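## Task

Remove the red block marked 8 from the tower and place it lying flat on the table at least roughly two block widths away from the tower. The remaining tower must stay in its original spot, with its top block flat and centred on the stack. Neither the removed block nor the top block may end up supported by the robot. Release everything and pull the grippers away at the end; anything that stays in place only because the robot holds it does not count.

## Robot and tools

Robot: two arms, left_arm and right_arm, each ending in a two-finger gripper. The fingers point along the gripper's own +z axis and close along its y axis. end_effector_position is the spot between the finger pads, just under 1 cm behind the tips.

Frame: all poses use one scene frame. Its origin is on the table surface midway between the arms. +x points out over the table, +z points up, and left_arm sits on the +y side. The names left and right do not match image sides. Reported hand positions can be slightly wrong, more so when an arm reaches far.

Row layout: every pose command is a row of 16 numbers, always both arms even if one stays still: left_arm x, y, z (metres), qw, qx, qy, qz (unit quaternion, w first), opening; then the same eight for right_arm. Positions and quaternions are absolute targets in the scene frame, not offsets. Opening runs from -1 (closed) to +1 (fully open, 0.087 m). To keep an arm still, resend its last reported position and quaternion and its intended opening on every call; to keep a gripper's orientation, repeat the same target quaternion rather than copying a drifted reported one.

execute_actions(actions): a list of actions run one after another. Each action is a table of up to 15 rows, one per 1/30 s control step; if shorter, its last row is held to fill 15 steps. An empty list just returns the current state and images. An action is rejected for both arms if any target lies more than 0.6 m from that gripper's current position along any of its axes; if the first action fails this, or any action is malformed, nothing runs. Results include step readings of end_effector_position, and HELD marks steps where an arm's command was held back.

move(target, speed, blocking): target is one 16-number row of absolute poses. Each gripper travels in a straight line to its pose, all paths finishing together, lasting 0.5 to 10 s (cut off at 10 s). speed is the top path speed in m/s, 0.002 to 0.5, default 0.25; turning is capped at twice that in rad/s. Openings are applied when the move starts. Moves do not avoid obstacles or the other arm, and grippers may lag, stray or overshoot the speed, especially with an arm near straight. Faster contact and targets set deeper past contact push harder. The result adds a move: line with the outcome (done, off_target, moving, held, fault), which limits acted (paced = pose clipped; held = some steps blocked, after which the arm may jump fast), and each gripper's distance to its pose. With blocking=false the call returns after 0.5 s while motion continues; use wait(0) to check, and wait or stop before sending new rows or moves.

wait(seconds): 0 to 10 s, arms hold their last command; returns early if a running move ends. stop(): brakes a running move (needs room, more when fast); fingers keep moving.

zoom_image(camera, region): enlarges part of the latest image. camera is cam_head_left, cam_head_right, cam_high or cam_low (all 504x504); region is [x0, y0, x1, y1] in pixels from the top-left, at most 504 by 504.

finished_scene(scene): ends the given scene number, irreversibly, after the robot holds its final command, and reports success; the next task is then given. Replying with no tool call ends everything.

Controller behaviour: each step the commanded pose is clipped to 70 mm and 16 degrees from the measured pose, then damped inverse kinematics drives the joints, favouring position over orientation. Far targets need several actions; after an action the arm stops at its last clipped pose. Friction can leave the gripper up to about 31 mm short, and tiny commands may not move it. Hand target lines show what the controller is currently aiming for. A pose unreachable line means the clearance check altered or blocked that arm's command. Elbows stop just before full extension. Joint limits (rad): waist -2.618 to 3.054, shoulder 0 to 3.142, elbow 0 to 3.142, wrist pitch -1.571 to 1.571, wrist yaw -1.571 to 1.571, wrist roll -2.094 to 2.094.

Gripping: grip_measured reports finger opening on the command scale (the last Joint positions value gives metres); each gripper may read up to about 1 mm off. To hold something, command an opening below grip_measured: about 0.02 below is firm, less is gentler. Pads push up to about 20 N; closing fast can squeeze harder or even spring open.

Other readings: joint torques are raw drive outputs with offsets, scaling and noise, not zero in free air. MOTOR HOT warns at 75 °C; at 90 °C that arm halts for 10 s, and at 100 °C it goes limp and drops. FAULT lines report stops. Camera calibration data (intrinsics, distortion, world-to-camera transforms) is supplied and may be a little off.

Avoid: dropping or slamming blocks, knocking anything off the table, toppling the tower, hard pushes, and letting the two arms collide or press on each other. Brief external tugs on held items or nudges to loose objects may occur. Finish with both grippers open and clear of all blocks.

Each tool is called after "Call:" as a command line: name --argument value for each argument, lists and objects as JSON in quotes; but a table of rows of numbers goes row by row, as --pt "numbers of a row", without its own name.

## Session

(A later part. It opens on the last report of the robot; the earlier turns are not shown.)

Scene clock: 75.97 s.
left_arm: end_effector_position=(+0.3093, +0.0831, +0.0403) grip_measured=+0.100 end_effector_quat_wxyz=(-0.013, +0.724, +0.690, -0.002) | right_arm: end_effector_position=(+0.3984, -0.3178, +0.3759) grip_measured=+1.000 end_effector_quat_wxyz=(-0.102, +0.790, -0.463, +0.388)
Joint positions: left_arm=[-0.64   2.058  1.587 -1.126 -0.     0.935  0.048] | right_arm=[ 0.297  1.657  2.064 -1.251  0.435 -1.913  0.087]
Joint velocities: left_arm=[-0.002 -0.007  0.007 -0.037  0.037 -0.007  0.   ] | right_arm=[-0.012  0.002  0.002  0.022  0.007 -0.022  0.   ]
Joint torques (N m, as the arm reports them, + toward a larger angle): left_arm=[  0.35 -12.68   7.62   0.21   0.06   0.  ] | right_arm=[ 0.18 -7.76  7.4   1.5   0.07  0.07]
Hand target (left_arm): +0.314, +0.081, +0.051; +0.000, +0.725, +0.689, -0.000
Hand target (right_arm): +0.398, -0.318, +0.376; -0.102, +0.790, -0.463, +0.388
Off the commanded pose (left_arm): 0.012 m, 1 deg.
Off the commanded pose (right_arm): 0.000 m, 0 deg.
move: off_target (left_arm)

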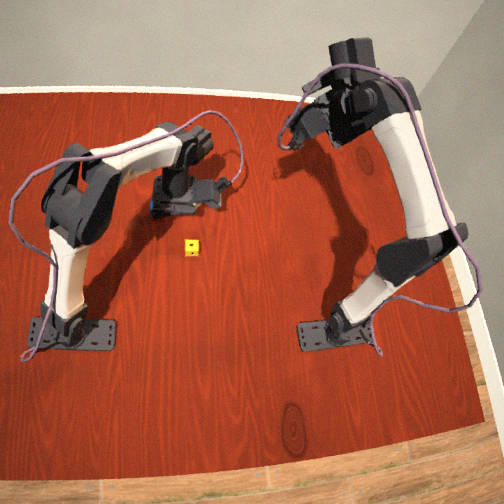

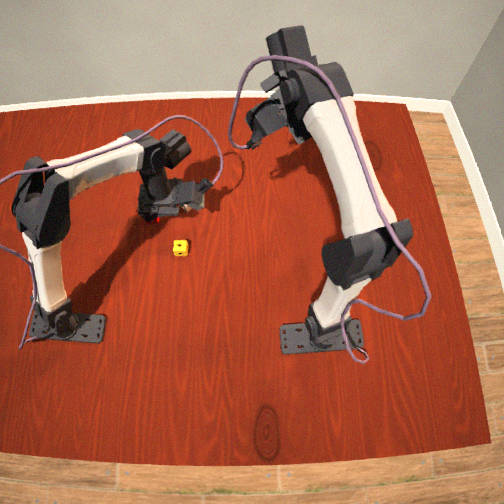

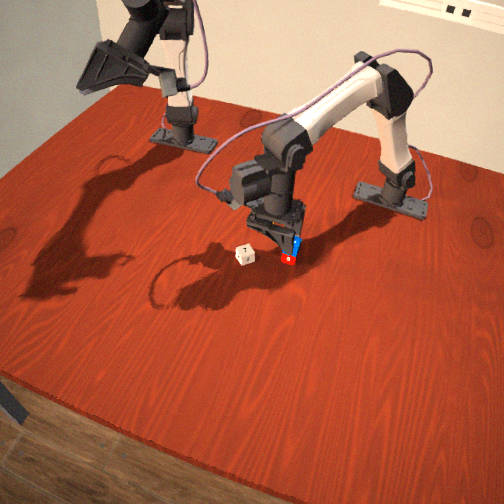

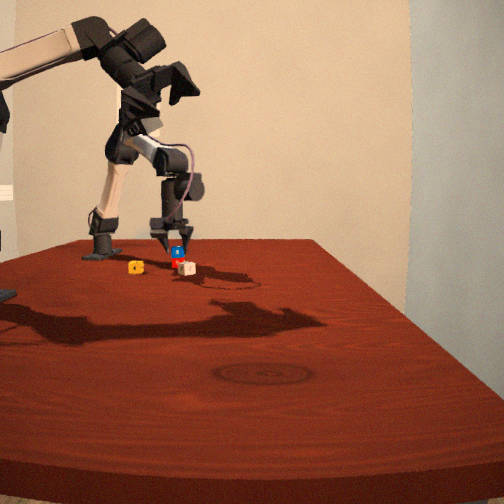

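Call:
move --target '[0.31,0.083,0.043,0,0.725,0.689,0,-0.36,0.3984,-0.3178,0.3759,-0.102,0.79,-0.463,0.388,1]' --speed 0.03

Call:
move --target '[0.31,0.083,0.085,0,0.725,0.689,0,-0.36,0.3984,-0.3178,0.3759,-0.102,0.79,-0.463,0.388,1]' --speed 0.06

Call:
move --target '[0.212,-0.001,0.08,0,0.725,0.689,0,-0.36,0.3984,-0.3178,0.3759,-0.102,0.79,-0.463,0.388,1]' --speed 0.15

Call:
move --target '[0.212,0.0,0.044,0,0.725,0.689,0,-0.36,0.3984,-0.3178,0.3759,-0.102,0.79,-0.463,0.388,1]' --speed 0.04

Call:
zoom_image --camera "cam_low" --region '[60,130,240,290]'

Call:
zoom_image --camera "cam_high" --region '[180,90,340,250]'

Scene clock: 88.67 s.
left_arm: end_effector_position=(+0.3098, +0.0826, +0.0402) grip_measured=-0.277 end_effector_quat_wxyz=(-0.011, +0.724, +0.690, -0.001) | right_arm: end_effector_position=(+0.3984, -0.3178, +0.3759) grip_measured=+1.000 end_effector_quat_wxyz=(-0.102, +0.790, -0.463, +0.388)
Joint positions: left_arm=[-0.64   2.058  1.587 -1.123 -0.     0.935  0.032] | right_arm=[ 0.297  1.657  2.064 -1.251  0.435 -1.913  0.087]
Joint velocities: left_arm=[ 0.007 -0.002 -0.002 -0.081 -0.022  0.007  0.   ] | right_arm=[ 0.007 -0.017  0.012  0.022  0.022 -0.037  0.   ]
Joint torques (N m, as the arm reports them, + toward a larger angle): left_arm=[  0.15 -13.61   3.83   0.58   0.05  -0.03] | right_arm=[ 0.24 -7.77  7.37  1.49  0.07  0.07]
Hand target (left_arm): +0.310, +0.083, +0.043; -0.000, +0.725, +0.689, +0.000
Hand target (right_arm): +0.398, -0.318, +0.376; -0.102, +0.790, -0.463, +0.388
Off the commanded pose (left_arm): 0.003 m, 1 deg.
Off the commanded pose (right_arm): 0.000 m, 0 deg.
move: done

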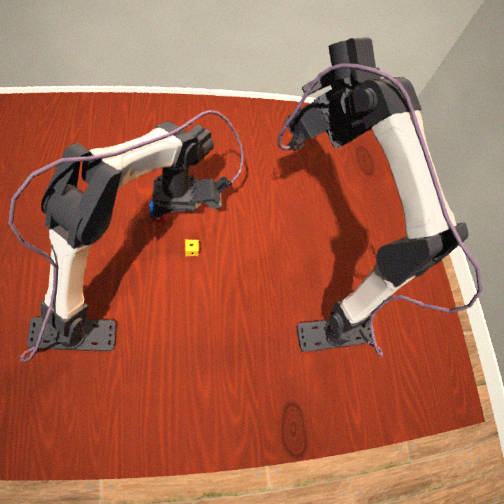

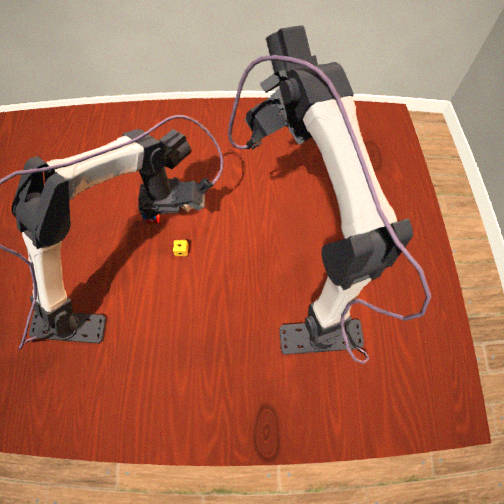

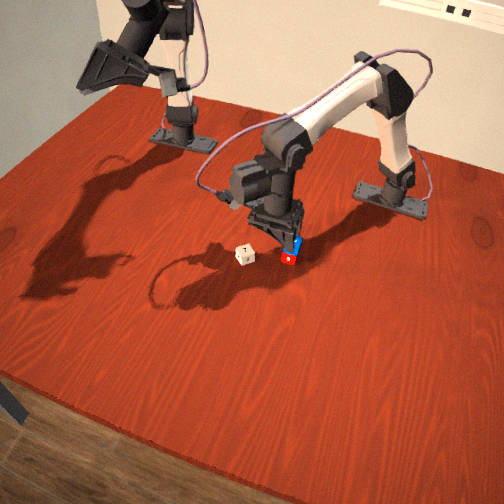

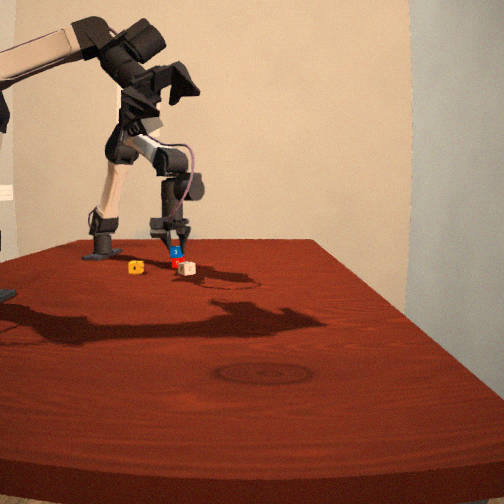

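Scene clock: 89.90 s.
left_arm: end_effector_position=(+0.3069, +0.0850, +0.0728) grip_measured=-0.277 end_effector_quat_wxyz=(-0.015, +0.724, +0.690, -0.002) | right_arm: end_effector_position=(+0.3984, -0.3178, +0.3759) grip_measured=+1.000 end_effector_quat_wxyz=(-0.102, +0.790, -0.463, +0.388)
Joint positions: left_arm=[-0.64   2.027  1.672 -1.245 -0.     0.935  0.032] | right_arm=[ 0.297  1.657  2.064 -1.251  0.435 -1.913  0.087]
Joint velocities: left_arm=[-0.012  0.007 -0.027 -0.051  0.066 -0.066  0.   ] | right_arm=[ 0.012 -0.017 -0.002 -0.007  0.007 -0.066  0.   ]
Joint torques (N m, as the arm reports them, + toward a larger angle): left_arm=[  0.14 -12.79   7.67   0.2    0.05  -0.02] | right_arm=[ 0.22 -7.77  7.4   1.5   0.07  0.07]
Hand target (left_arm): +0.311, +0.082, +0.085; +0.000, +0.725, +0.689, +0.000
Hand target (right_arm): +0.398, -0.318, +0.376; -0.102, +0.790, -0.463, +0.388
Off the commanded pose (left_arm): 0.013 m, 2 deg.
Off the commanded pose (right_arm): 0.000 m, 0 deg.
move: off_target (left_arm)

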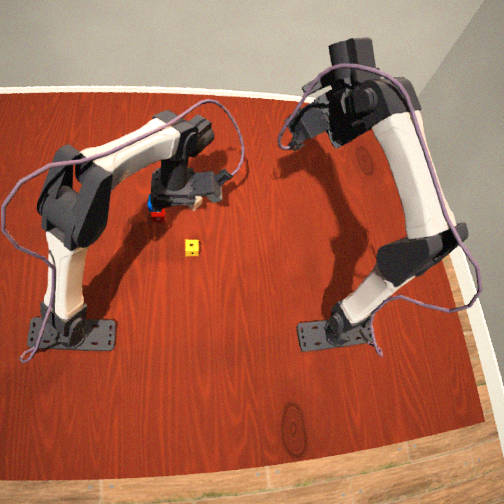

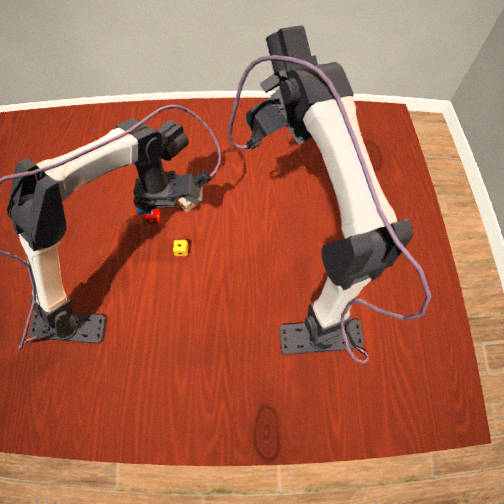

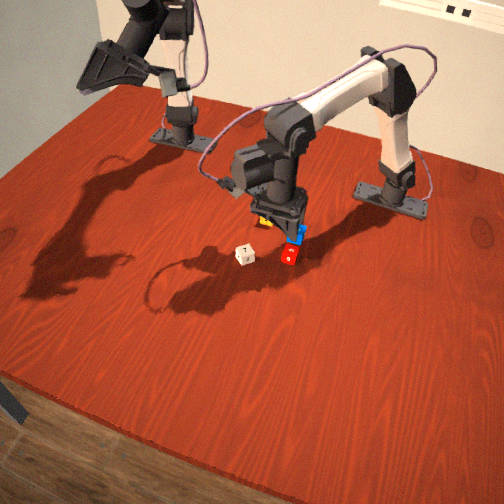

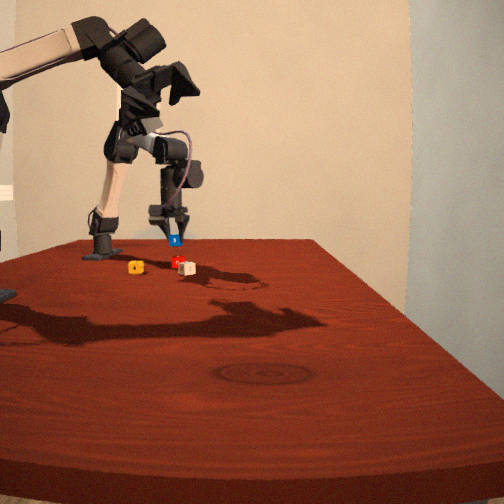

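Scene clock: 91.27 s.
left_arm: end_effector_position=(+0.2111, +0.0037, +0.0757) grip_measured=-0.277 end_effector_quat_wxyz=(-0.011, +0.728, +0.686, +0.004) | right_arm: end_effector_position=(+0.3984, -0.3178, +0.3759) grip_measured=+1.000 end_effector_quat_wxyz=(-0.102, +0.790, -0.463, +0.388)
Joint positions: left_arm=[-0.975  2.011  1.66  -1.243 -0.002  0.611  0.032] | right_arm=[ 0.297  1.657  2.064 -1.251  0.435 -1.913  0.087]
Joint velocities: left_arm=[ 0.007 -0.007  0.002  0.066  0.037  0.022 -0.001] | right_arm=[-0.017 -0.012 -0.002 -0.007  0.007 -0.066  0.   ]
Joint torques (N m, as the arm reports them, + toward a larger angle): left_arm=[ -0.23 -12.1    6.16   0.39   0.01  -0.15] | right_arm=[ 0.25 -7.78  7.37  1.5   0.06  0.07]
Hand target (left_arm): +0.212, +0.002, +0.080; -0.003, +0.725, +0.689, +0.004
Hand target (right_arm): +0.398, -0.318, +0.376; -0.102, +0.790, -0.463, +0.388
Off the commanded pose (left_arm): 0.006 m, 1 deg.
Off the commanded pose (right_arm): 0.000 m, 0 deg.
move: done

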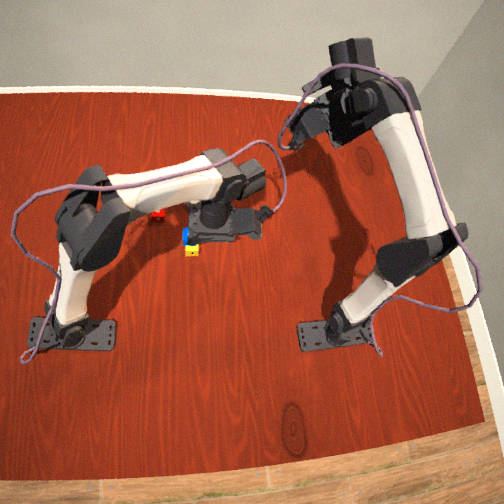

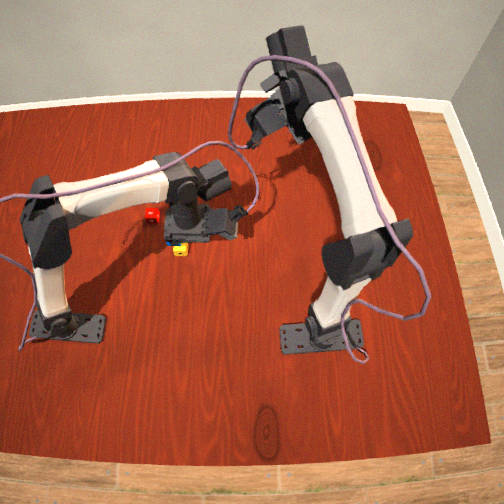

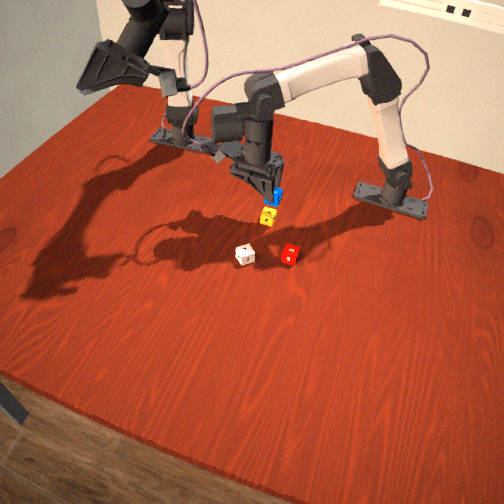

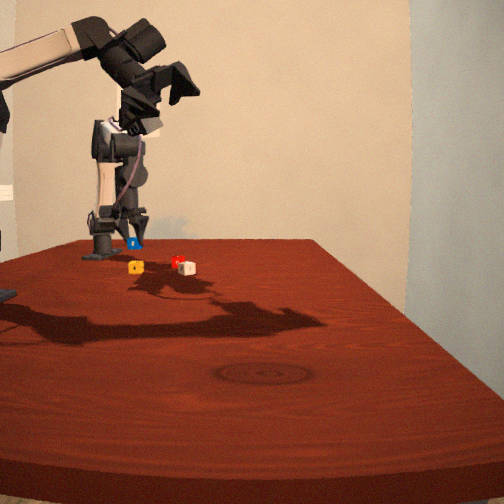

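Scene clock: 92.50 s.
left_arm: end_effector_position=(+0.2141, -0.0012, +0.0523) grip_measured=-0.277 end_effector_quat_wxyz=(+0.007, +0.727, +0.686, -0.000) | right_arm: end_effector_position=(+0.3984, -0.3178, +0.3759) grip_measured=+1.000 end_effector_quat_wxyz=(-0.102, +0.790, -0.463, +0.388)
Joint positions: left_arm=[-0.975  2.011  1.571 -1.117 -0.002  0.609  0.032] | right_arm=[ 0.297  1.657  2.064 -1.251  0.435 -1.913  0.087]
Joint velocities: left_arm=[-0.002 -0.037  0.002  0.022  0.007 -0.022  0.   ] | right_arm=[-0.007  0.007 -0.007 -0.066 -0.037  0.051  0.   ]
Joint torques (N m, as the arm reports them, + toward a larger angle): left_arm=[ -0.06 -10.46   4.13   0.59   0.05  -0.15] | right_arm=[ 0.2  -7.81  7.41  1.5   0.08  0.08]
Hand target (left_arm): +0.212, +0.001, +0.044; -0.000, +0.725, +0.689, +0.000
Hand target (right_arm): +0.398, -0.318, +0.376; -0.102, +0.790, -0.463, +0.388
Off the commanded pose (left_arm): 0.009 m, 1 deg.
Off the commanded pose (right_arm): 0.000 m, 0 deg.
move: done

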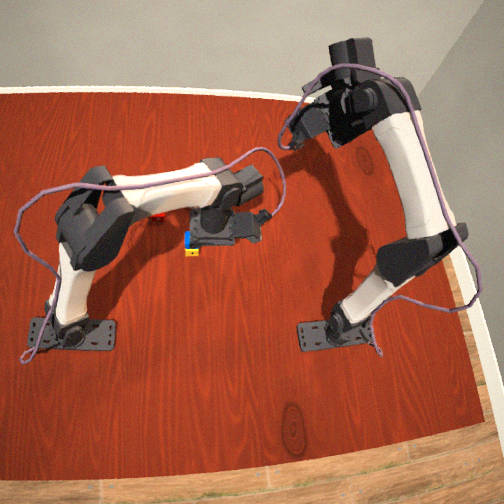

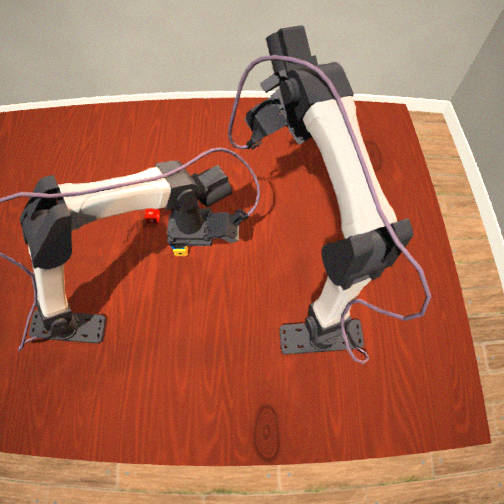

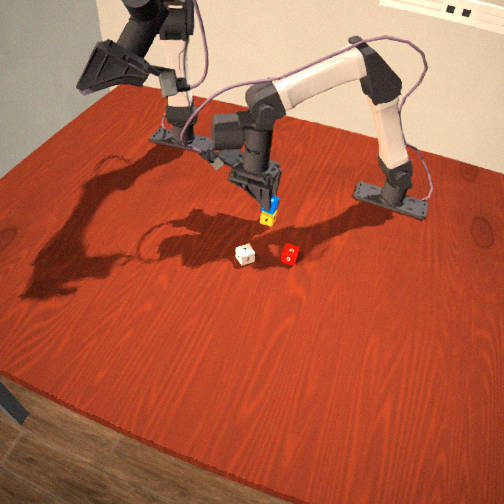

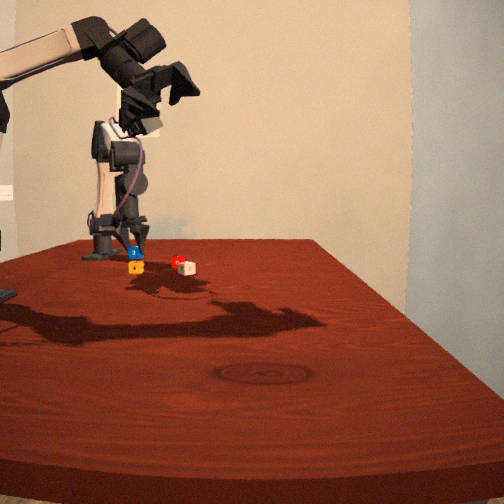

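Region (60, 130, 240, 290) of cam_low's 504x504 image, scaled by 2.800, with more detail than that image has.

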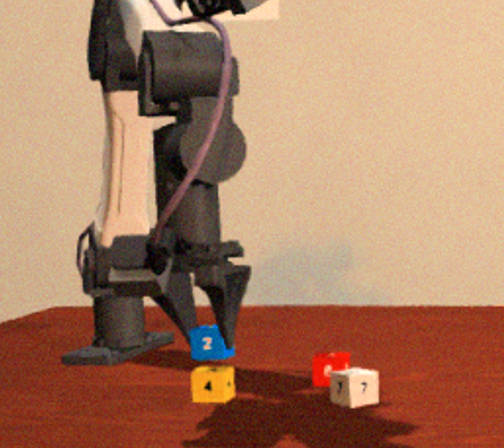

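Region (180, 90, 340, 250) of cam_high's 504x504 image, scaled by 3.150, with more detail than that image has.

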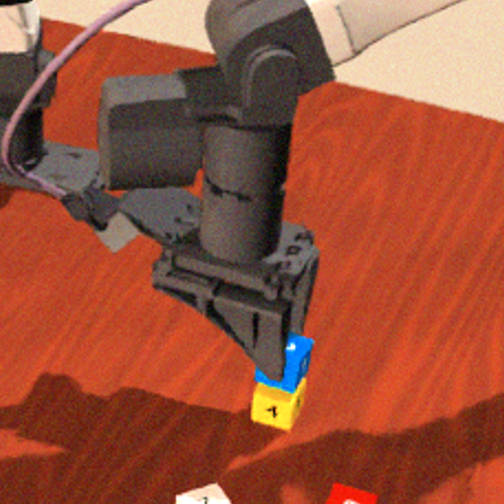

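Call:
move --target '[0.212,-0.001,0.032,0,0.725,0.689,0,-0.36,0.3984,-0.3178,0.3759,-0.102,0.79,-0.463,0.388,1]' --speed 0.03

Call:
zoom_image --camera "cam_low" --region '[60,130,240,290]'

Scene clock: 100.10 s.
left_arm: end_effector_position=(+0.2144, -0.0016, +0.0411) grip_measured=-0.277 end_effector_quat_wxyz=(+0.005, +0.727, +0.687, +0.000) | right_arm: end_effector_position=(+0.3984, -0.3178, +0.3759) grip_measured=+1.000 end_effector_quat_wxyz=(-0.102, +0.790, -0.463, +0.388)
Joint positions: left_arm=[-0.975  2.025  1.546 -1.081 -0.003  0.608  0.032] | right_arm=[ 0.297  1.657  2.064 -1.251  0.435 -1.913  0.087]
Joint velocities: left_arm=[-0.002 -0.017 -0.022  0.066 -0.051  0.037  0.   ] | right_arm=[-0.007 -0.022 -0.012  0.007 -0.066 -0.037  0.   ]
Joint torques (N m, as the arm reports them, + toward a larger angle): left_arm=[ -0.19 -10.62   4.11   0.67   0.08  -0.16] | right_arm=[ 0.21 -7.77  7.45  1.5   0.07  0.06]
Hand target (left_arm): +0.212, -0.000, +0.032; -0.000, +0.725, +0.689, +0.000
Hand target (right_arm): +0.398, -0.318, +0.376; -0.102, +0.790, -0.463, +0.388
Off the commanded pose (left_arm): 0.009 m, 1 deg.
Off the commanded pose (right_arm): 0.000 m, 0 deg.
move: done

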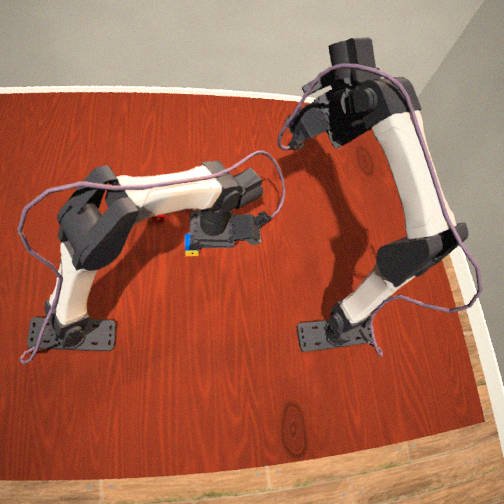

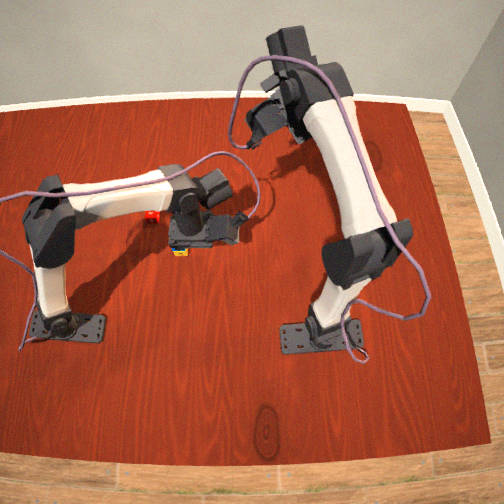

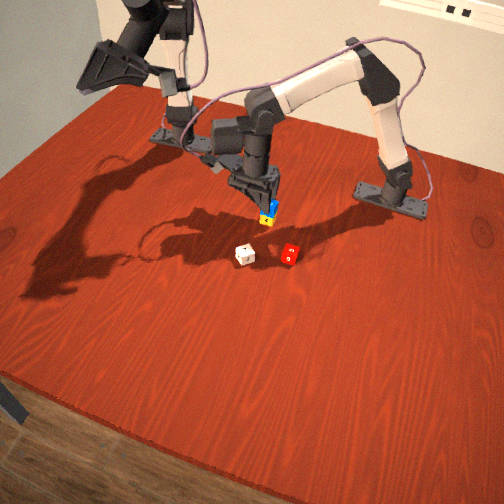

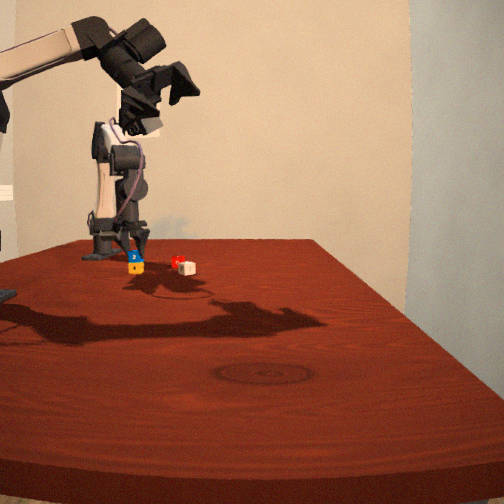

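Region (60, 130, 240, 290) of cam_low's 504x504 image, scaled by 2.800, with more detail than that image has.

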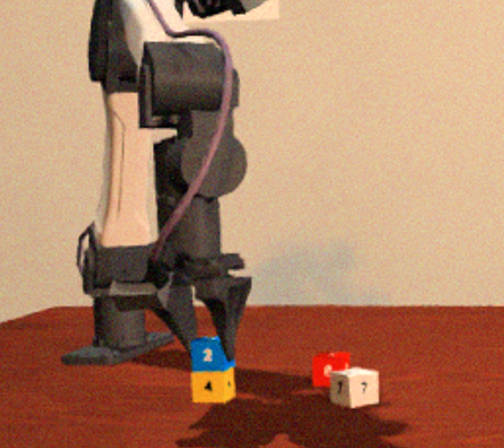

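Call:
move --target '[0.214,-0.001,0.039,0,0.725,0.689,0,0.5,0.3984,-0.3178,0.3759,-0.102,0.79,-0.463,0.388,1]' --speed 0.03

Call:
move --target '[0.214,-0.001,0.14,0,0.725,0.689,0,0.5,0.3984,-0.3178,0.3759,-0.102,0.79,-0.463,0.388,1]' --speed 0.12

Call:
zoom_image --camera "cam_high" --region '[220,170,320,270]'

Scene clock: 107.47 s.
left_arm: end_effector_position=(+0.2144, -0.0016, +0.0411) grip_measured=+0.500 end_effector_quat_wxyz=(+0.005, +0.727, +0.687, +0.000) | right_arm: end_effector_position=(+0.3984, -0.3178, +0.3759) grip_measured=+1.000 end_effector_quat_wxyz=(-0.102, +0.790, -0.463, +0.388)
Joint positions: left_arm=[-0.975  2.025  1.546 -1.081 -0.003  0.608  0.066] | right_arm=[ 0.297  1.657  2.064 -1.251  0.435 -1.913  0.087]
Joint velocities: left_arm=[-0.007 -0.022 -0.022 -0.051  0.037 -0.037 -0.   ] | right_arm=[-0.007 -0.027  0.017  0.007  0.022 -0.037  0.   ]
Joint torques (N m, as the arm reports them, + toward a larger angle): left_arm=[  0.24 -10.62   6.11   0.39   0.06  -0.11] | right_arm=[ 0.23 -7.76  7.46  1.5   0.08  0.08]
Hand target (left_arm): +0.214, -0.001, +0.039; +0.000, +0.725, +0.689, -0.000
Hand target (right_arm): +0.398, -0.318, +0.376; -0.102, +0.790, -0.463, +0.388
Off the commanded pose (left_arm): 0.002 m, 1 deg.
Off the commanded pose (right_arm): 0.000 m, 0 deg.
move: done

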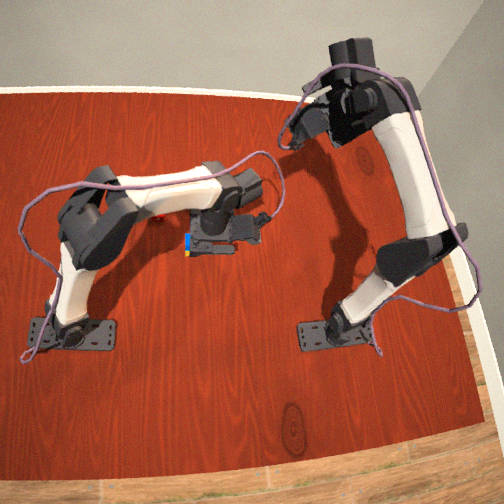

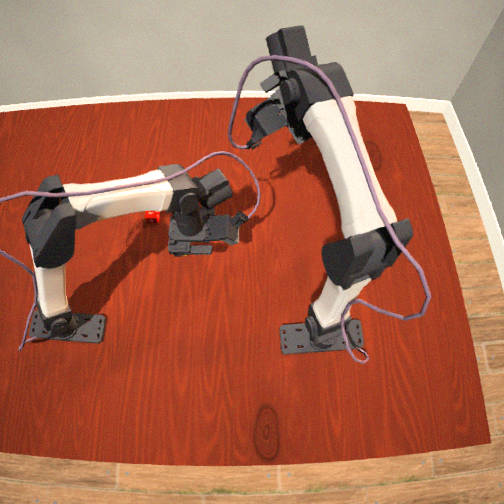

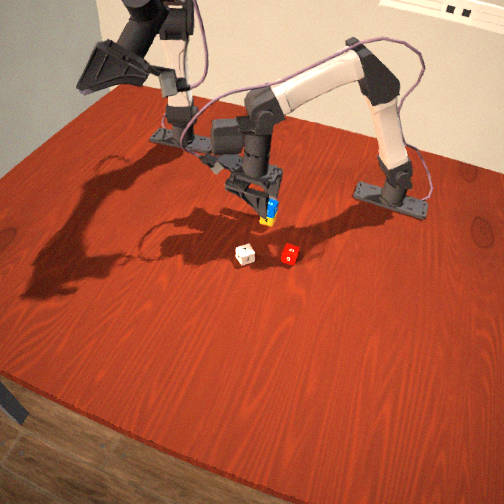

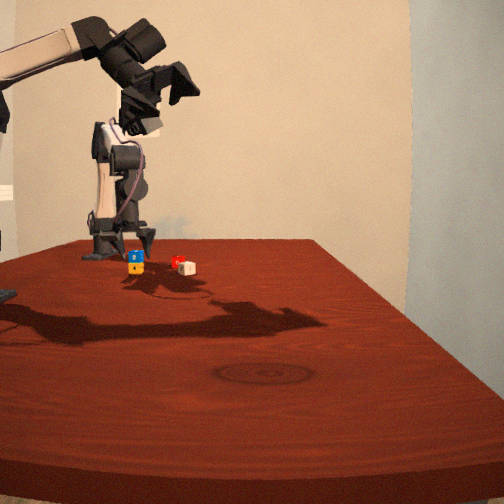

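Scene clock: 108.93 s.
left_arm: end_effector_position=(+0.2139, -0.0008, +0.1339) grip_measured=+0.500 end_effector_quat_wxyz=(-0.006, +0.727, +0.687, +0.003) | right_arm: end_effector_position=(+0.3984, -0.3178, +0.3759) grip_measured=+1.000 end_effector_quat_wxyz=(-0.102, +0.790, -0.463, +0.388)
Joint positions: left_arm=[-0.975  2.025  1.913 -1.472 -0.003  0.608  0.066] | right_arm=[ 0.297  1.657  2.064 -1.251  0.435 -1.913  0.087]
Joint velocities: left_arm=[ 0.007  0.007  0.007  0.037 -0.007  0.037 -0.   ] | right_arm=[-0.007 -0.012  0.002  0.037  0.051  0.022  0.   ]
Joint torques (N m, as the arm reports them, + toward a larger angle): left_arm=[  0.24 -11.52   7.63   0.25   0.06  -0.11] | right_arm=[ 0.27 -7.79  7.39  1.5   0.08  0.08]
Hand target (left_arm): +0.215, -0.003, +0.140; +0.000, +0.725, +0.689, -0.000
Hand target (right_arm): +0.398, -0.318, +0.376; -0.102, +0.790, -0.463, +0.388
Off the commanded pose (left_arm): 0.006 m, 1 deg.
Off the commanded pose (right_arm): 0.000 m, 0 deg.
move: done

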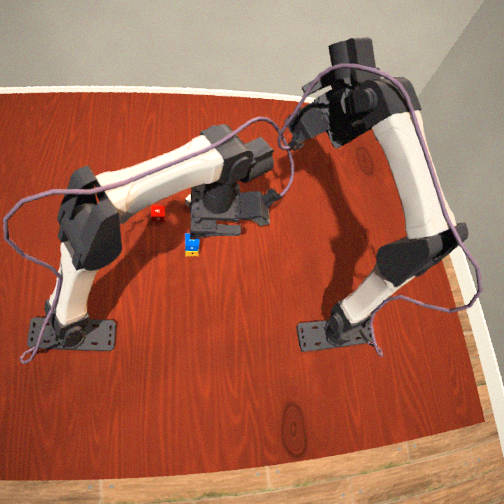

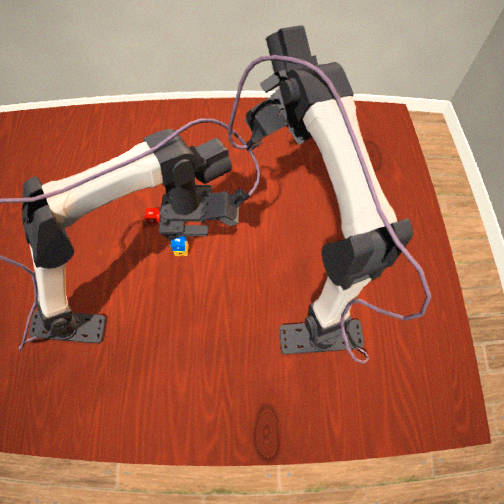

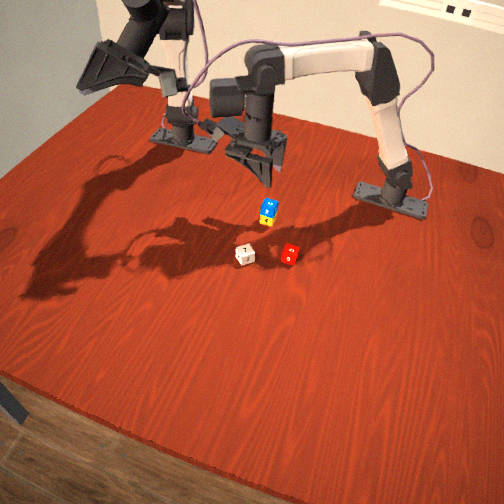

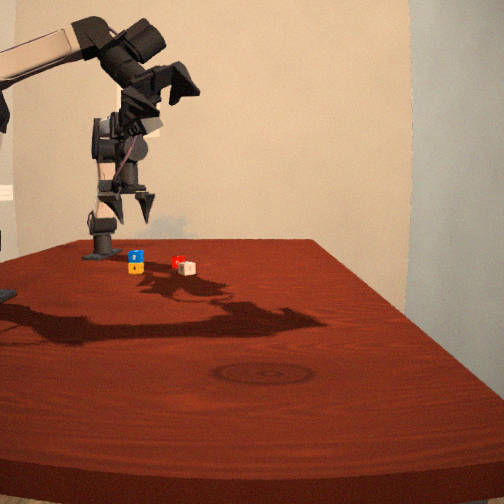

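Region (220, 170, 320, 270) of cam_high's 504x504 image, scaled by 5.040, with more detail than that image has.

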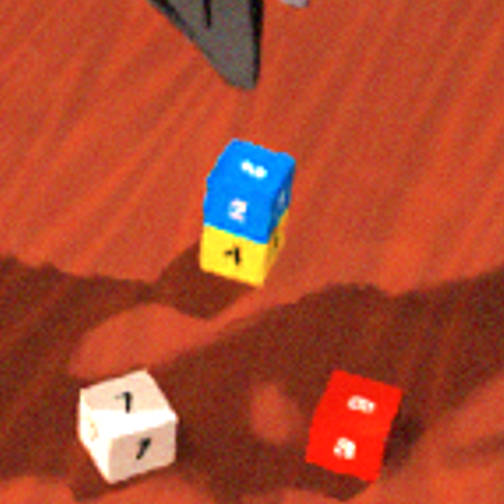

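Call:
finished_scene --scene 2

The scene is finished: the task was done.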